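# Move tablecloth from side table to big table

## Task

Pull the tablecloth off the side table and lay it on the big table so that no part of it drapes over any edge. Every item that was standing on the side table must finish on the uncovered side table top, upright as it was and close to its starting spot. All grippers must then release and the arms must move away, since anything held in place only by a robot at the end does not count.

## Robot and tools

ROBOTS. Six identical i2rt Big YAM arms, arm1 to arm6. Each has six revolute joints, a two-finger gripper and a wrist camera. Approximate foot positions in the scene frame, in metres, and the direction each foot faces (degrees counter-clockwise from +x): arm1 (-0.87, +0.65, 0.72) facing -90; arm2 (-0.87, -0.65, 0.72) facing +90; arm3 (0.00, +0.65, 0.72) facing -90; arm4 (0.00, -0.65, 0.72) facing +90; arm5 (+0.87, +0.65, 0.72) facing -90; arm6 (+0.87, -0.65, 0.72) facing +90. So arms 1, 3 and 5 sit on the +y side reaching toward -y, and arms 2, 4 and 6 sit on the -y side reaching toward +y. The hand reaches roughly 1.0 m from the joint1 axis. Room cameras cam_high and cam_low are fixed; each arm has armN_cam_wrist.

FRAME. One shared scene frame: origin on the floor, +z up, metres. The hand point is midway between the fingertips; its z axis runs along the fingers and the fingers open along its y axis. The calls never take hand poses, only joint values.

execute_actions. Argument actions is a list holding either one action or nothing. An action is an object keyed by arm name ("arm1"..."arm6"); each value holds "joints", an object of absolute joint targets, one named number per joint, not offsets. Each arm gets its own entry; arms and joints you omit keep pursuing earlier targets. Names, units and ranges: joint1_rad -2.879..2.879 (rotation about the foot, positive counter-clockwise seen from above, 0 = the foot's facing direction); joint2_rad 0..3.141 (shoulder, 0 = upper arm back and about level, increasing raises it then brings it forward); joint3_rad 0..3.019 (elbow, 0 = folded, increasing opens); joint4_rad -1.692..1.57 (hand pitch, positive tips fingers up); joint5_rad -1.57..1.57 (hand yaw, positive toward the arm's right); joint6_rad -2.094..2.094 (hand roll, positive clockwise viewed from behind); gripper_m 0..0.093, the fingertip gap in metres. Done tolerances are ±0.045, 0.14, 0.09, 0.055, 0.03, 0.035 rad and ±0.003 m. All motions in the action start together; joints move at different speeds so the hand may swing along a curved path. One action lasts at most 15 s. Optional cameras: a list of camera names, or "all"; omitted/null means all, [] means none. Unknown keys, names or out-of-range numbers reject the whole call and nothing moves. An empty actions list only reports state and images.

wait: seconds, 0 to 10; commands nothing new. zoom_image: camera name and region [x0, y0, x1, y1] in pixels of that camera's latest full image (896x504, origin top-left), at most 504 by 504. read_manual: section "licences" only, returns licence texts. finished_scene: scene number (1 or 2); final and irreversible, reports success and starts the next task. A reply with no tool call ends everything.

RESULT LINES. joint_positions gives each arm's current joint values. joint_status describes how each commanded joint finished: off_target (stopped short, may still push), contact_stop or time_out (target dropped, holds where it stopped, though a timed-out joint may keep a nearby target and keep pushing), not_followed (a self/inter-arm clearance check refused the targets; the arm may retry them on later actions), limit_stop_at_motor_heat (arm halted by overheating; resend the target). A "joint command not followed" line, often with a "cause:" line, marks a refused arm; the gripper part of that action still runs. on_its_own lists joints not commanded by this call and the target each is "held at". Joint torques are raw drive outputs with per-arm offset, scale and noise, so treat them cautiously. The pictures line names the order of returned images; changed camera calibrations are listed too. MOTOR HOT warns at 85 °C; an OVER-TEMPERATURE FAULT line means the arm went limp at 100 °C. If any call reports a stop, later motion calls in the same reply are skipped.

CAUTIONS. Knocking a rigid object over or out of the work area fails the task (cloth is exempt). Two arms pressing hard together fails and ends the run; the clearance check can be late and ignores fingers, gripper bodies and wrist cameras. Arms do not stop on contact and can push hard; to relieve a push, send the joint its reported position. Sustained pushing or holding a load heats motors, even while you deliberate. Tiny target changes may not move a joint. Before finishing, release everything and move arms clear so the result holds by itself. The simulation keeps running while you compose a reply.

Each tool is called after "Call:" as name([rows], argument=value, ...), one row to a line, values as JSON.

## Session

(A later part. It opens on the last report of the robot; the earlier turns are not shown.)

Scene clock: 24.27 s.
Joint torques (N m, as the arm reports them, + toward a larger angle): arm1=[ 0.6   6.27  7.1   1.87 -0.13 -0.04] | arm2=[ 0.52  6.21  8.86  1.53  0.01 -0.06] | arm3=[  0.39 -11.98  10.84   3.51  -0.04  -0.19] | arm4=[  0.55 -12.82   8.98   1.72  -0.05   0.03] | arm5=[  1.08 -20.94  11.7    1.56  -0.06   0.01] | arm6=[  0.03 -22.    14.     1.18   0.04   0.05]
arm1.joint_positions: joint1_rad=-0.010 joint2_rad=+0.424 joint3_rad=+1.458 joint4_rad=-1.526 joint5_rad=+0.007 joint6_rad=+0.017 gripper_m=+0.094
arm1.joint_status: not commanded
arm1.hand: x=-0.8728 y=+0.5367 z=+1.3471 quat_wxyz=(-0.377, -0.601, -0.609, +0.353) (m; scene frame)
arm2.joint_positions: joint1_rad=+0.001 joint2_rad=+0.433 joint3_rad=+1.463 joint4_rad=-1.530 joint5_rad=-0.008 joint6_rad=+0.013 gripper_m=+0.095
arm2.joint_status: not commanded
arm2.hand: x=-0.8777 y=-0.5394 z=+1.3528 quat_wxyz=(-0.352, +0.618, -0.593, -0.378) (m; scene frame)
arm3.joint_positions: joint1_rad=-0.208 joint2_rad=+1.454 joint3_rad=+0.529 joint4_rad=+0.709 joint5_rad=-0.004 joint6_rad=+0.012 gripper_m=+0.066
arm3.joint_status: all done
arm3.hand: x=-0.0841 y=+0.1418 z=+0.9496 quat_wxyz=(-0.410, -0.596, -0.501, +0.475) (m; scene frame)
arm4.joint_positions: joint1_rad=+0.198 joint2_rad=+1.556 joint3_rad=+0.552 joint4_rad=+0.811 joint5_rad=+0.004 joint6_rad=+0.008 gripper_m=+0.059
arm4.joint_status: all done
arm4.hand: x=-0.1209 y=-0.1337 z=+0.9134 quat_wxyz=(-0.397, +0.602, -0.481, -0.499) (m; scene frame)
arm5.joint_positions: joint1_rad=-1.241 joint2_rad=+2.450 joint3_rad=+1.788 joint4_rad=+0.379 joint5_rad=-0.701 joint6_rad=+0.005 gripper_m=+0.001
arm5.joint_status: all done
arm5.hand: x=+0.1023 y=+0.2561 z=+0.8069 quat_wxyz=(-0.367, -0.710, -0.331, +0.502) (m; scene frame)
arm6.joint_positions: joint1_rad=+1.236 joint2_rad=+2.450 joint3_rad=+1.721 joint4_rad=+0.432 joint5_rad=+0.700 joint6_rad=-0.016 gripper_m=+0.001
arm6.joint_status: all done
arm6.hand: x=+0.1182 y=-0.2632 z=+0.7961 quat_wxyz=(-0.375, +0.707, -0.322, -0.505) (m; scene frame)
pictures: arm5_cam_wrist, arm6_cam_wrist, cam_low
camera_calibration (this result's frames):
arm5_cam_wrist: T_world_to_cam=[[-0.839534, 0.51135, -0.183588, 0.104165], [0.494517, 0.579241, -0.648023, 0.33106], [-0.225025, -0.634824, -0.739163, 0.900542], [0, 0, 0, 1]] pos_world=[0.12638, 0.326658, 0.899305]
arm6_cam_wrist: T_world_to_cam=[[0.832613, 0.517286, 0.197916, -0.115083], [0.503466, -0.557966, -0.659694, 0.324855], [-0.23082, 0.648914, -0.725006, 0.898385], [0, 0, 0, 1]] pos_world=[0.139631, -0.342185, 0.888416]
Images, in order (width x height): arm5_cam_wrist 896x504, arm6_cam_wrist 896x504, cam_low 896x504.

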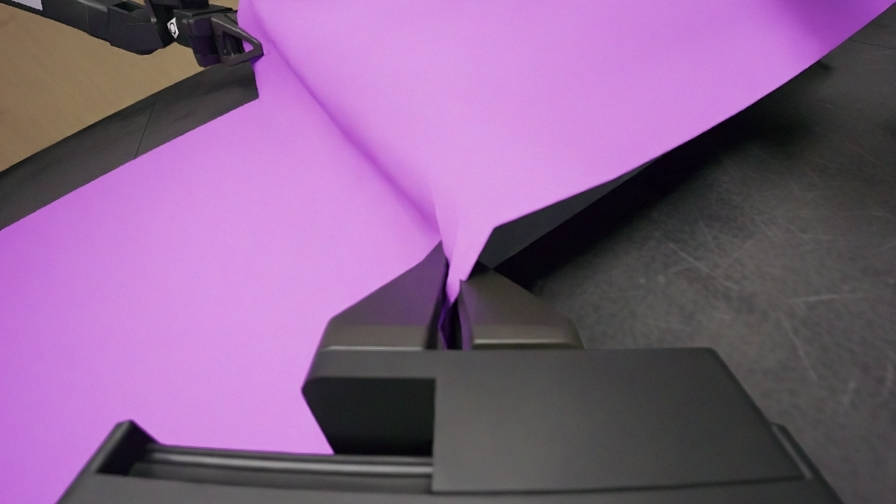

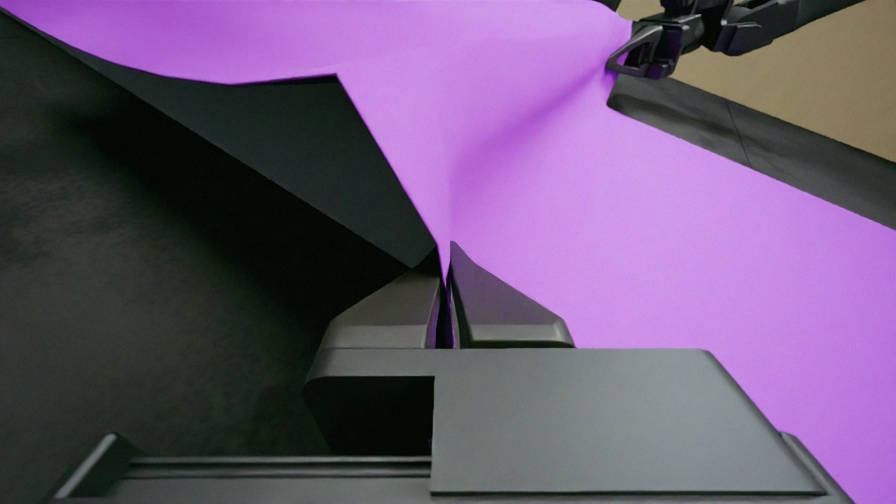

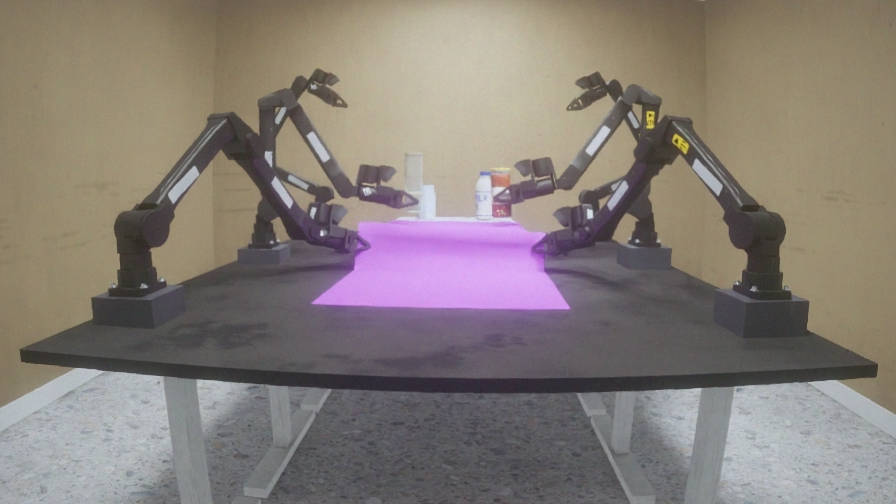

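Call:
execute_actions([
  {"arm5":{"joints":{"joint1_rad":-1.2,"joint2_rad":2.25,"joint3_rad":1.45,"joint4_rad":0.5}},"arm6":{"joints":{"joint1_rad":1.19,"joint2_rad":2.25,"joint3_rad":1.41,"joint4_rad":0.52}}},
], cameras=[])

Call:
execute_actions([
  {"arm5":{"joints":{"joint1_rad":-1.11,"joint2_rad":2.0,"joint3_rad":1.087,"joint4_rad":0.63}},"arm6":{"joints":{"joint1_rad":1.11,"joint2_rad":1.99,"joint3_rad":1.04,"joint4_rad":0.65}}},
], cameras=["cam_high"])

Call:
execute_actions([
  {"arm3":{"joints":{"joint2_rad":1.54,"joint4_rad":0.91}},"arm4":{"joints":{"joint2_rad":1.65,"joint4_rad":0.955}},"arm5":{"joints":{"joint1_rad":-0.935,"joint2_rad":1.76,"joint3_rad":0.633,"joint4_rad":0.85}},"arm6":{"joints":{"joint1_rad":0.925,"joint2_rad":1.75,"joint3_rad":0.59,"joint4_rad":0.86}}},
], cameras=["cam_low","cam_high"])

Scene clock: 34.03 s.
Joint torques (N m, as the arm reports them, + toward a larger angle): arm1=[ 0.54  6.35  7.1   1.87 -0.13 -0.05] | arm2=[ 0.38  5.74  8.85  1.66  0.   -0.07] | arm3=[  1.14 -11.41  10.93   3.2   -0.07  -0.2 ] | arm4=[  0.45 -12.59   8.85   1.74  -0.04  -0.01] | arm5=[  1.72 -18.25   7.24   2.55  -0.12   0.01] | arm6=[ -0.27 -18.53   8.06   2.49   0.03   0.06]
arm1.joint_positions: joint1_rad=-0.010 joint2_rad=+0.424 joint3_rad=+1.458 joint4_rad=-1.526 joint5_rad=+0.007 joint6_rad=+0.017 gripper_m=+0.094
arm1.joint_status: not commanded
arm1.hand: x=-0.8728 y=+0.5367 z=+1.3471 quat_wxyz=(-0.377, -0.601, -0.609, +0.353) (m; scene frame)
arm2.joint_positions: joint1_rad=+0.001 joint2_rad=+0.433 joint3_rad=+1.463 joint4_rad=-1.530 joint5_rad=-0.008 joint6_rad=+0.013 gripper_m=+0.095
arm2.joint_status: not commanded
arm2.hand: x=-0.8777 y=-0.5394 z=+1.3528 quat_wxyz=(-0.352, +0.618, -0.593, -0.378) (m; scene frame)
arm3.joint_positions: joint1_rad=-0.208 joint2_rad=+1.454 joint3_rad=+0.529 joint4_rad=+0.709 joint5_rad=-0.004 joint6_rad=+0.012 gripper_m=+0.066
arm3.joint_status: not commanded
arm3.hand: x=-0.0841 y=+0.1418 z=+0.9496 quat_wxyz=(-0.410, -0.596, -0.501, +0.475) (m; scene frame)
arm4.joint_positions: joint1_rad=+0.198 joint2_rad=+1.556 joint3_rad=+0.552 joint4_rad=+0.811 joint5_rad=+0.004 joint6_rad=+0.008 gripper_m=+0.059
arm4.joint_status: not commanded
arm4.hand: x=-0.1209 y=-0.1337 z=+0.9134 quat_wxyz=(-0.397, +0.602, -0.481, -0.499) (m; scene frame)
arm5.joint_positions: joint1_rad=-1.201 joint2_rad=+2.241 joint3_rad=+1.449 joint4_rad=+0.488 joint5_rad=-0.700 joint6_rad=+0.005 gripper_m=+0.001
arm5.joint_status: all done
arm5.hand: x=+0.1934 y=+0.2553 z=+0.8318 quat_wxyz=(-0.377, -0.710, -0.343, +0.486) (m; scene frame)
arm6.joint_positions: joint1_rad=+1.189 joint2_rad=+2.242 joint3_rad=+1.420 joint4_rad=+0.502 joint5_rad=+0.700 joint6_rad=-0.016 gripper_m=+0.001
arm6.joint_status: all done
arm6.hand: x=+0.2046 y=-0.2568 z=+0.8310 quat_wxyz=(-0.387, +0.706, -0.337, -0.488) (m; scene frame)
pictures: none
No camera images: the call's "cameras" was empty. Leave "cameras" out to get every camera's image.

Scene clock: 35.23 s.
Joint torques (N m, as the arm reports them, + toward a larger angle): arm1=[ 0.48  6.38  7.1   1.88 -0.13 -0.04] | arm2=[ 0.71  6.21  8.83  1.64  0.   -0.05] | arm3=[ -0.61 -11.85  11.04   3.34  -0.02  -0.13] | arm4=[  0.24 -12.71   9.15   1.48  -0.01   0.05] | arm5=[  1.39 -14.88   6.33   2.62  -0.11   0.  ] | arm6=[ -0.03 -14.93   7.34   2.78   0.02   0.05]
arm1.joint_positions: joint1_rad=-0.010 joint2_rad=+0.424 joint3_rad=+1.458 joint4_rad=-1.526 joint5_rad=+0.007 joint6_rad=+0.017 gripper_m=+0.094
arm1.joint_status: not commanded
arm1.hand: x=-0.8728 y=+0.5367 z=+1.3471 quat_wxyz=(-0.377, -0.601, -0.609, +0.353) (m; scene frame)
arm2.joint_positions: joint1_rad=+0.001 joint2_rad=+0.433 joint3_rad=+1.463 joint4_rad=-1.530 joint5_rad=-0.008 joint6_rad=+0.013 gripper_m=+0.095
arm2.joint_status: not commanded
arm2.hand: x=-0.8777 y=-0.5394 z=+1.3528 quat_wxyz=(-0.352, +0.618, -0.593, -0.378) (m; scene frame)
arm3.joint_positions: joint1_rad=-0.208 joint2_rad=+1.454 joint3_rad=+0.529 joint4_rad=+0.709 joint5_rad=-0.004 joint6_rad=+0.012 gripper_m=+0.066
arm3.joint_status: not commanded
arm3.hand: x=-0.0841 y=+0.1418 z=+0.9496 quat_wxyz=(-0.410, -0.596, -0.501, +0.475) (m; scene frame)
arm4.joint_positions: joint1_rad=+0.198 joint2_rad=+1.556 joint3_rad=+0.552 joint4_rad=+0.811 joint5_rad=+0.004 joint6_rad=+0.008 gripper_m=+0.059
arm4.joint_status: not commanded
arm4.hand: x=-0.1209 y=-0.1337 z=+0.9134 quat_wxyz=(-0.397, +0.602, -0.481, -0.499) (m; scene frame)
arm5.joint_positions: joint1_rad=-1.102 joint2_rad=+1.989 joint3_rad=+1.087 joint4_rad=+0.616 joint5_rad=-0.700 joint6_rad=+0.005 gripper_m=+0.001
arm5.joint_status: all done
arm5.hand: x=+0.3261 y=+0.2383 z=+0.8730 quat_wxyz=(-0.401, -0.687, -0.379, +0.474) (m; scene frame)
arm6.joint_positions: joint1_rad=+1.101 joint2_rad=+1.984 joint3_rad=+1.047 joint4_rad=+0.629 joint5_rad=+0.700 joint6_rad=-0.016 gripper_m=+0.001
arm6.joint_status: all done
arm6.hand: x=+0.3376 y=-0.2493 z=+0.8699 quat_wxyz=(-0.408, +0.687, -0.369, -0.475) (m; scene frame)
pictures: cam_high
Images, in order (width x height): cam_high 896x504.

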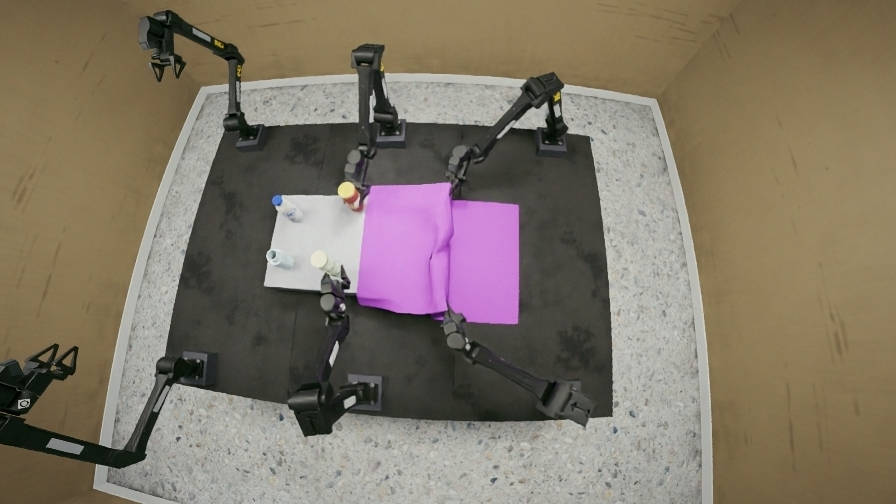

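Scene clock: 37.23 s.
Joint torques (N m, as the arm reports them, + toward a larger angle): arm1=[ 0.67  6.37  7.12  1.87 -0.13 -0.04] | arm2=[ 0.42  6.1   8.94  1.74  0.01 -0.1 ] | arm3=[ -0.31 -12.72   9.74   4.93  -0.04  -0.16] | arm4=[  0.13 -12.84   7.95   3.26  -0.02   0.01] | arm5=[  1.26 -10.51   5.01   2.79  -0.03   0.01] | arm6=[ -0.03 -10.06   5.96   2.7   -0.08   0.05]
arm1.joint_positions: joint1_rad=-0.010 joint2_rad=+0.424 joint3_rad=+1.458 joint4_rad=-1.526 joint5_rad=+0.007 joint6_rad=+0.017 gripper_m=+0.094
arm1.joint_status: not commanded
arm1.hand: x=-0.8728 y=+0.5367 z=+1.3471 quat_wxyz=(-0.377, -0.601, -0.609, +0.353) (m; scene frame)
arm2.joint_positions: joint1_rad=+0.001 joint2_rad=+0.433 joint3_rad=+1.463 joint4_rad=-1.530 joint5_rad=-0.008 joint6_rad=+0.013 gripper_m=+0.095
arm2.joint_status: not commanded
arm2.hand: x=-0.8777 y=-0.5394 z=+1.3528 quat_wxyz=(-0.352, +0.618, -0.593, -0.378) (m; scene frame)
arm3.joint_positions: joint1_rad=-0.208 joint2_rad=+1.574 joint3_rad=+0.529 joint4_rad=+0.847 joint5_rad=-0.004 joint6_rad=+0.012 gripper_m=+0.066
arm3.joint_status: joint4_rad time_out (moved +0.138 of +0.201); the others done
arm3.on_its_own: joint4_rad reads +0.847 and still pushes toward +0.910 since a time_out
arm3.hand: x=-0.0854 y=+0.1335 z=+0.9232 quat_wxyz=(-0.415, -0.592, -0.497, +0.480) (m; scene frame)
arm4.joint_positions: joint1_rad=+0.198 joint2_rad=+1.669 joint3_rad=+0.552 joint4_rad=+0.908 joint5_rad=+0.004 joint6_rad=+0.008 gripper_m=+0.059
arm4.joint_status: all done
arm4.hand: x=-0.1216 y=-0.1297 z=+0.8790 quat_wxyz=(-0.393, +0.606, -0.484, -0.494) (m; scene frame)
arm5.joint_positions: joint1_rad=-0.927 joint2_rad=+1.753 joint3_rad=+0.630 joint4_rad=+0.833 joint5_rad=-0.702 joint6_rad=+0.005 gripper_m=+0.001
arm5.joint_status: all done
arm5.hand: x=+0.5265 y=+0.2431 z=+0.8713 quat_wxyz=(-0.443, -0.652, -0.437, +0.435) (m; scene frame)
arm6.joint_positions: joint1_rad=+0.917 joint2_rad=+1.749 joint3_rad=+0.593 joint4_rad=+0.838 joint5_rad=+0.703 joint6_rad=-0.016 gripper_m=+0.001
arm6.joint_status: all done
arm6.hand: x=+0.5410 y=-0.2529 z=+0.8656 quat_wxyz=(-0.449, +0.652, -0.431, -0.432) (m; scene frame)
pictures: cam_high, cam_low
Images, in order (width x height): cam_high 896x504, cam_low 896x504.

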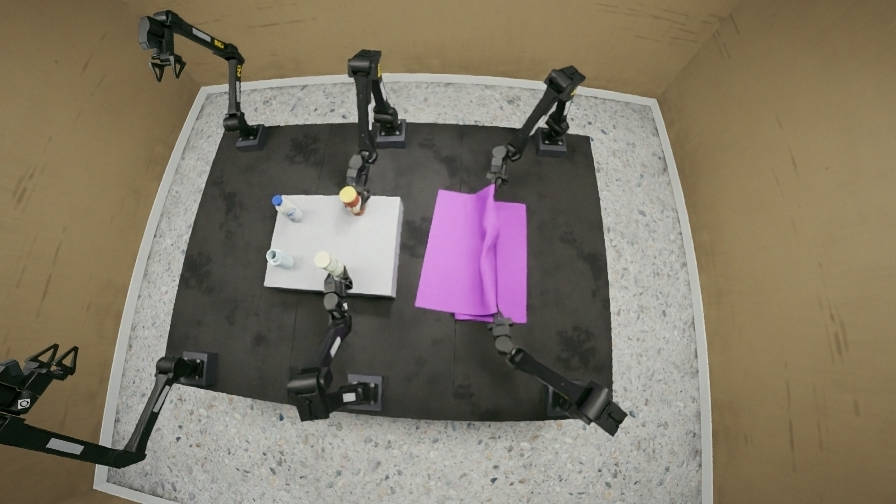

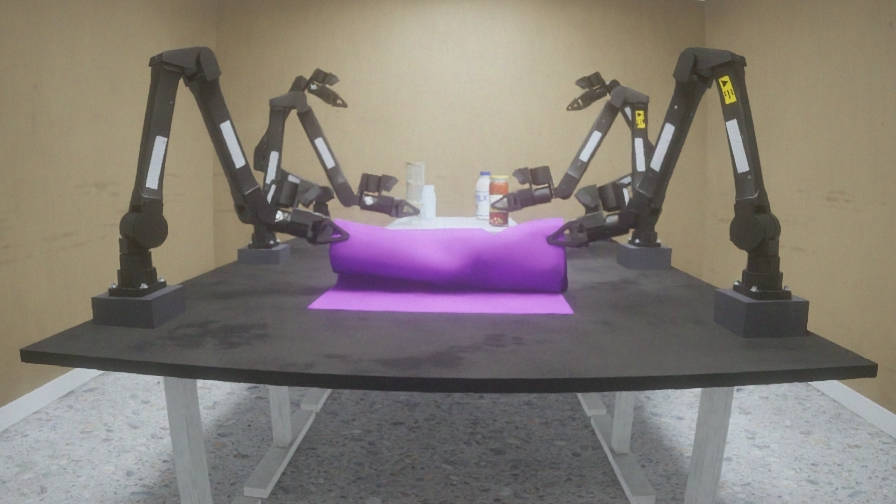

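Call:
execute_actions([
  {"arm3":{"joints":{"joint2_rad":1.605,"joint4_rad":0.93}},"arm4":{"joints":{"joint2_rad":1.71,"joint4_rad":0.995}},"arm5":{"joints":{"joint1_rad":-0.86,"joint2_rad":1.76,"joint3_rad":0.53,"joint4_rad":0.92}},"arm6":{"joints":{"joint1_rad":0.81,"joint2_rad":1.74,"joint3_rad":0.47,"joint4_rad":0.95}}},
], cameras=["cam_high"])

Scene clock: 59.77 s.
Joint torques (N m, as the arm reports them, + toward a larger angle): arm1=[ 0.48  6.28  7.1   1.88 -0.13 -0.05] | arm2=[ 0.7   5.84  8.81  1.61  0.02 -0.02] | arm3=[-0.02 -9.89  9.42  3.87 -0.02 -0.19] | arm4=[  0.12 -11.08   7.76   2.88  -0.04  -0.01] | arm5=[ 1.11 -9.46  4.13  3.   -0.13  0.02] | arm6=[ 0.11 -9.56  4.95  2.8   0.05  0.05]
arm1.joint_positions: joint1_rad=-0.010 joint2_rad=+0.424 joint3_rad=+1.458 joint4_rad=-1.526 joint5_rad=+0.007 joint6_rad=+0.017 gripper_m=+0.094
arm1.joint_status: not commanded
arm1.hand: x=-0.8728 y=+0.5367 z=+1.3471 quat_wxyz=(-0.377, -0.601, -0.609, +0.353) (m; scene frame)
arm2.joint_positions: joint1_rad=+0.001 joint2_rad=+0.433 joint3_rad=+1.463 joint4_rad=-1.530 joint5_rad=-0.008 joint6_rad=+0.013 gripper_m=+0.095
arm2.joint_status: not commanded
arm2.hand: x=-0.8777 y=-0.5394 z=+1.3528 quat_wxyz=(-0.352, +0.618, -0.593, -0.378) (m; scene frame)
arm3.joint_positions: joint1_rad=-0.208 joint2_rad=+1.607 joint3_rad=+0.529 joint4_rad=+0.891 joint5_rad=-0.004 joint6_rad=+0.012 gripper_m=+0.066
arm3.joint_status: all done
arm3.hand: x=-0.0857 y=+0.1315 z=+0.9174 quat_wxyz=(-0.418, -0.589, -0.495, +0.484) (m; scene frame)
arm4.joint_positions: joint1_rad=+0.198 joint2_rad=+1.706 joint3_rad=+0.552 joint4_rad=+0.960 joint5_rad=+0.004 joint6_rad=+0.008 gripper_m=+0.059
arm4.joint_status: all done
arm4.hand: x=-0.1220 y=-0.1282 z=+0.8722 quat_wxyz=(-0.396, +0.603, -0.481, -0.498) (m; scene frame)
arm5.joint_positions: joint1_rad=-0.855 joint2_rad=+1.753 joint3_rad=+0.527 joint4_rad=+0.899 joint5_rad=-0.700 joint6_rad=+0.005 gripper_m=+0.001
arm5.joint_status: all done
arm5.hand: x=+0.5854 y=+0.2456 z=+0.8494 quat_wxyz=(-0.456, -0.647, -0.458, +0.404) (m; scene frame)
arm6.joint_positions: joint1_rad=+0.802 joint2_rad=+1.747 joint3_rad=+0.474 joint4_rad=+0.926 joint5_rad=+0.700 joint6_rad=-0.016 gripper_m=+0.001
arm6.joint_status: all done
arm6.hand: x=+0.6203 y=-0.2487 z=+0.8441 quat_wxyz=(-0.470, +0.636, -0.468, -0.395) (m; scene frame)
pictures: cam_high
Images, in order (width x height): cam_high 896x504.

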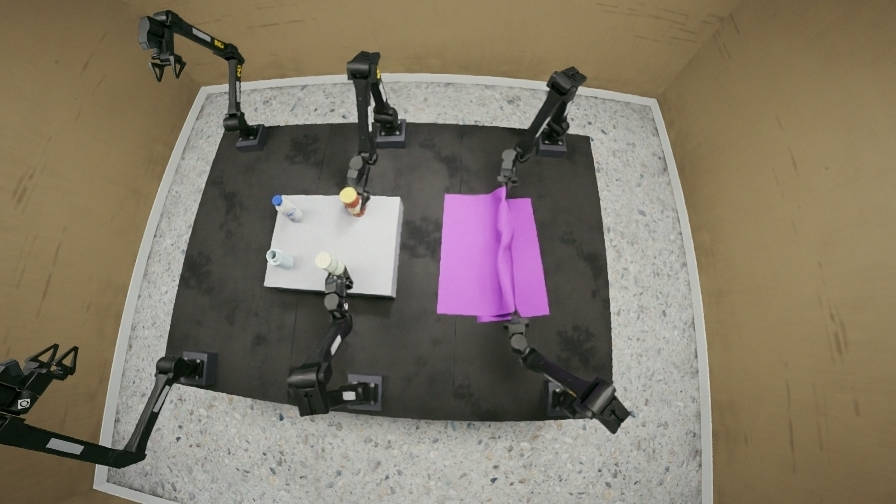

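Call:
execute_actions([
  {"arm3":{"joints":{"gripper_m":0.093}},"arm4":{"joints":{"gripper_m":0.093}},"arm5":{"joints":{"gripper_m":0.08}},"arm6":{"joints":{"gripper_m":0.08}}},
], cameras=[])

Call:
execute_actions([
  {"arm3":{"joints":{"joint2_rad":1.28,"joint3_rad":0.18}},"arm4":{"joints":{"joint2_rad":1.32,"joint3_rad":0.17}},"arm5":{"joints":{"joint1_rad":-1.1,"joint2_rad":1.5,"joint3_rad":0.23,"joint4_rad":0.97}},"arm6":{"joints":{"joint1_rad":1.07,"joint2_rad":1.47,"joint3_rad":0.18,"joint4_rad":0.99}}},
], cameras=["cam_high","cam_low"])

Scene clock: 65.87 s.
Joint torques (N m, as the arm reports them, + toward a larger angle): arm1=[ 0.59  6.42  7.08  1.88 -0.13 -0.04] | arm2=[ 0.21  6.25  8.92  1.57  0.02 -0.07] | arm3=[ -0.36 -10.     9.55   3.15  -0.05  -0.15] | arm4=[  0.34 -11.54   7.7    2.38  -0.06  -0.01] | arm5=[ 1.27 -9.25  4.08  2.94 -0.13  0.02] | arm6=[ 0.12 -9.73  4.82  2.83  0.05  0.05]
arm1.joint_positions: joint1_rad=-0.010 joint2_rad=+0.424 joint3_rad=+1.458 joint4_rad=-1.526 joint5_rad=+0.007 joint6_rad=+0.017 gripper_m=+0.094
arm1.joint_status: not commanded
arm1.hand: x=-0.8728 y=+0.5367 z=+1.3471 quat_wxyz=(-0.377, -0.601, -0.609, +0.353) (m; scene frame)
arm2.joint_positions: joint1_rad=+0.001 joint2_rad=+0.433 joint3_rad=+1.463 joint4_rad=-1.530 joint5_rad=-0.008 joint6_rad=+0.013 gripper_m=+0.095
arm2.joint_status: not commanded
arm2.hand: x=-0.8777 y=-0.5394 z=+1.3528 quat_wxyz=(-0.352, +0.618, -0.593, -0.378) (m; scene frame)
arm3.joint_positions: joint1_rad=-0.208 joint2_rad=+1.606 joint3_rad=+0.529 joint4_rad=+0.912 joint5_rad=-0.004 joint6_rad=+0.012 gripper_m=+0.093
arm3.joint_status: all done
arm3.hand: x=-0.0859 y=+0.1307 z=+0.9226 quat_wxyz=(-0.423, -0.584, -0.490, +0.490) (m; scene frame)
arm4.joint_positions: joint1_rad=+0.198 joint2_rad=+1.706 joint3_rad=+0.552 joint4_rad=+0.971 joint5_rad=+0.004 joint6_rad=+0.008 gripper_m=+0.093
arm4.joint_status: all done
arm4.hand: x=-0.1221 y=-0.1277 z=+0.8749 quat_wxyz=(-0.399, +0.600, -0.479, -0.502) (m; scene frame)
arm5.joint_positions: joint1_rad=-0.855 joint2_rad=+1.753 joint3_rad=+0.527 joint4_rad=+0.899 joint5_rad=-0.700 joint6_rad=+0.005 gripper_m=+0.080
arm5.joint_status: all done
arm5.hand: x=+0.5854 y=+0.2456 z=+0.8495 quat_wxyz=(-0.456, -0.647, -0.458, +0.404) (m; scene frame)
arm6.joint_positions: joint1_rad=+0.802 joint2_rad=+1.747 joint3_rad=+0.474 joint4_rad=+0.926 joint5_rad=+0.700 joint6_rad=-0.016 gripper_m=+0.080
arm6.joint_status: all done
arm6.hand: x=+0.6203 y=-0.2487 z=+0.8441 quat_wxyz=(-0.470, +0.636, -0.468, -0.395) (m; scene frame)
pictures: none
No camera images: the call's "cameras" was empty. Leave "cameras" out to get every camera's image.

Scene clock: 66.93 s.
Joint torques (N m, as the arm reports them, + toward a larger angle): arm1=[ 0.64  6.4   7.09  1.89 -0.12 -0.05] | arm2=[ 0.79  5.92  8.98  1.77  0.01 -0.05] | arm3=[ 0.38 -3.74  6.62  2.84 -0.07 -0.2 ] | arm4=[-0.15 -5.34  5.69  2.46  0.03 -0.01] | arm5=[ 1.86 -6.08  3.66  2.8  -0.11  0.  ] | arm6=[-0.52 -4.48  4.59  2.82  0.03  0.05]
arm1.joint_positions: joint1_rad=-0.010 joint2_rad=+0.424 joint3_rad=+1.458 joint4_rad=-1.526 joint5_rad=+0.007 joint6_rad=+0.017 gripper_m=+0.094
arm1.joint_status: not commanded
arm1.hand: x=-0.8728 y=+0.5367 z=+1.3471 quat_wxyz=(-0.377, -0.601, -0.609, +0.353) (m; scene frame)
arm2.joint_positions: joint1_rad=+0.001 joint2_rad=+0.433 joint3_rad=+1.463 joint4_rad=-1.530 joint5_rad=-0.008 joint6_rad=+0.013 gripper_m=+0.095
arm2.joint_status: not commanded
arm2.hand: x=-0.8777 y=-0.5394 z=+1.3528 quat_wxyz=(-0.352, +0.618, -0.593, -0.378) (m; scene frame)
arm3.joint_positions: joint1_rad=-0.208 joint2_rad=+1.280 joint3_rad=+0.183 joint4_rad=+0.915 joint5_rad=-0.004 joint6_rad=+0.012 gripper_m=+0.093
arm3.joint_status: all done
arm3.hand: x=-0.0643 y=+0.2609 z=+0.9211 quat_wxyz=(-0.419, -0.588, -0.494, +0.485) (m; scene frame)
arm4.joint_positions: joint1_rad=+0.198 joint2_rad=+1.326 joint3_rad=+0.170 joint4_rad=+0.974 joint5_rad=+0.004 joint6_rad=+0.008 gripper_m=+0.093
arm4.joint_status: all done
arm4.hand: x=-0.0889 y=-0.2690 z=+0.8920 quat_wxyz=(-0.399, +0.600, -0.479, -0.502) (m; scene frame)
arm5.joint_positions: joint1_rad=-1.101 joint2_rad=+1.500 joint3_rad=+0.229 joint4_rad=+0.953 joint5_rad=-0.700 joint6_rad=+0.005 gripper_m=+0.080
arm5.joint_status: all done
arm5.hand: x=+0.5928 y=+0.3783 z=+0.8699 quat_wxyz=(-0.402, -0.696, -0.377, +0.461) (m; scene frame)
arm6.joint_positions: joint1_rad=+1.070 joint2_rad=+1.469 joint3_rad=+0.186 joint4_rad=+0.967 joint5_rad=+0.700 joint6_rad=-0.016 gripper_m=+0.080
arm6.joint_status: all done
arm6.hand: x=+0.6153 y=-0.3812 z=+0.8697 quat_wxyz=(-0.415, +0.683, -0.379, -0.466) (m; scene frame)
pictures: cam_high, cam_low
Images, in order (width x height): cam_high 896x504, cam_low 896x504.

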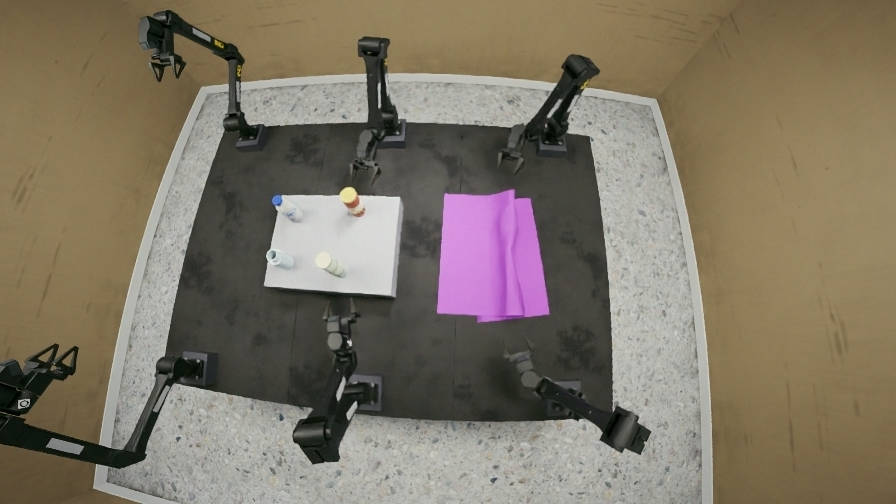

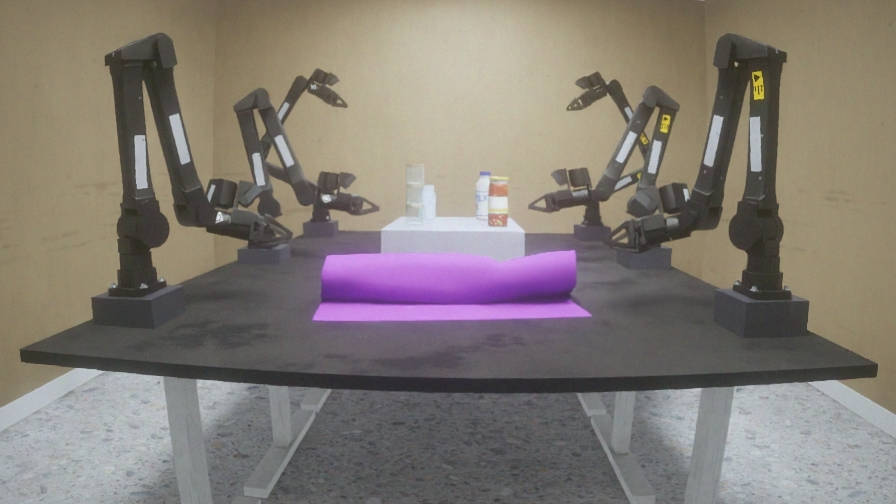

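Call:
execute_actions([
  {"arm3":{"joints":{"joint2_rad":0.6}},"arm4":{"joints":{"joint2_rad":0.6}},"arm5":{"joints":{"joint2_rad":0.8}},"arm6":{"joints":{"joint2_rad":0.8}}},
], cameras=["cam_high"])

Call:
finished_scene(scene=2)

Scene clock: 70.97 s.
Joint torques (N m, as the arm reports them, + toward a larger angle): arm1=[ 0.68  6.3   7.07  1.88 -0.13 -0.05] | arm2=[ 0.51  5.84  8.83  1.53  0.02 -0.05] | arm3=[-0.21  2.45 11.42  2.4  -0.05 -0.19] | arm4=[-0.13  0.48 10.1   1.67 -0.02  0.  ] | arm5=[ 1.9  -1.51  8.33  2.37  0.16  0.05] | arm6=[-0.42  0.51  9.4   2.37 -0.3   0.01]
arm1.joint_positions: joint1_rad=-0.010 joint2_rad=+0.424 joint3_rad=+1.458 joint4_rad=-1.526 joint5_rad=+0.007 joint6_rad=+0.017 gripper_m=+0.094
arm1.joint_status: not commanded
arm1.hand: x=-0.8728 y=+0.5367 z=+1.3471 quat_wxyz=(-0.377, -0.601, -0.609, +0.353) (m; scene frame)
arm2.joint_positions: joint1_rad=+0.001 joint2_rad=+0.433 joint3_rad=+1.463 joint4_rad=-1.530 joint5_rad=-0.008 joint6_rad=+0.013 gripper_m=+0.095
arm2.joint_status: not commanded
arm2.hand: x=-0.8777 y=-0.5394 z=+1.3528 quat_wxyz=(-0.352, +0.618, -0.593, -0.378) (m; scene frame)
arm3.joint_positions: joint1_rad=-0.208 joint2_rad=+0.601 joint3_rad=+0.183 joint4_rad=+0.919 joint5_rad=-0.004 joint6_rad=+0.012 gripper_m=+0.093
arm3.joint_status: all done
arm3.hand: x=-0.0511 y=+0.3421 z=+1.1563 quat_wxyz=(-0.562, -0.389, -0.328, +0.652) (m; scene frame)
arm4.joint_positions: joint1_rad=+0.198 joint2_rad=+0.604 joint3_rad=+0.170 joint4_rad=+0.979 joint5_rad=+0.004 joint6_rad=+0.008 gripper_m=+0.093
arm4.joint_status: all done
arm4.hand: x=-0.0702 y=-0.3537 z=+1.1395 quat_wxyz=(-0.541, +0.383, -0.305, -0.684) (m; scene frame)
arm5.joint_positions: joint1_rad=-1.101 joint2_rad=+0.800 joint3_rad=+0.229 joint4_rad=+0.956 joint5_rad=-0.700 joint6_rad=+0.005 gripper_m=+0.080
arm5.joint_status: all done
arm5.hand: x=+0.6363 y=+0.4001 z=+1.1068 quat_wxyz=(-0.375, -0.448, -0.403, +0.704) (m; scene frame)
arm6.joint_positions: joint1_rad=+1.070 joint2_rad=+0.799 joint3_rad=+0.186 joint4_rad=+0.971 joint5_rad=+0.700 joint6_rad=-0.016 gripper_m=+0.080
arm6.joint_status: all done
arm6.hand: x=+0.6547 y=-0.4056 z=+1.0866 quat_wxyz=(-0.391, +0.445, -0.400, -0.699) (m; scene frame)
pictures: cam_high
Images, in order (width x height): cam_high 896x504.

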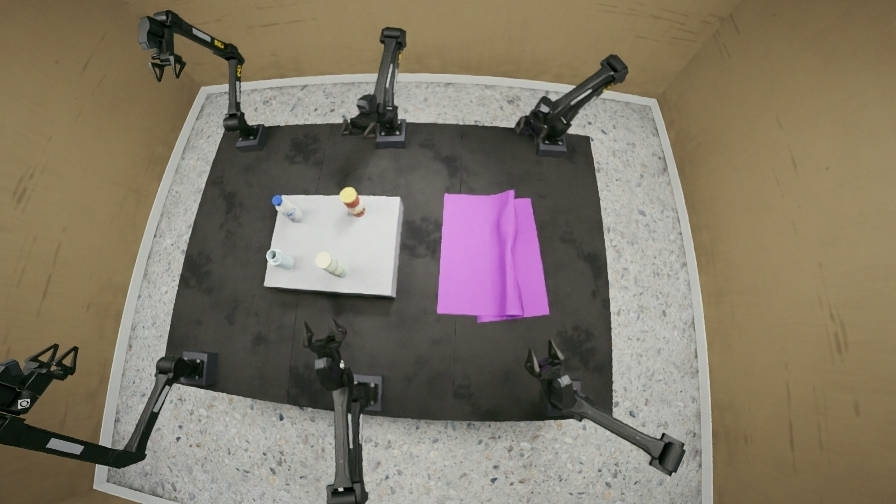

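The scene is finished: the task was done.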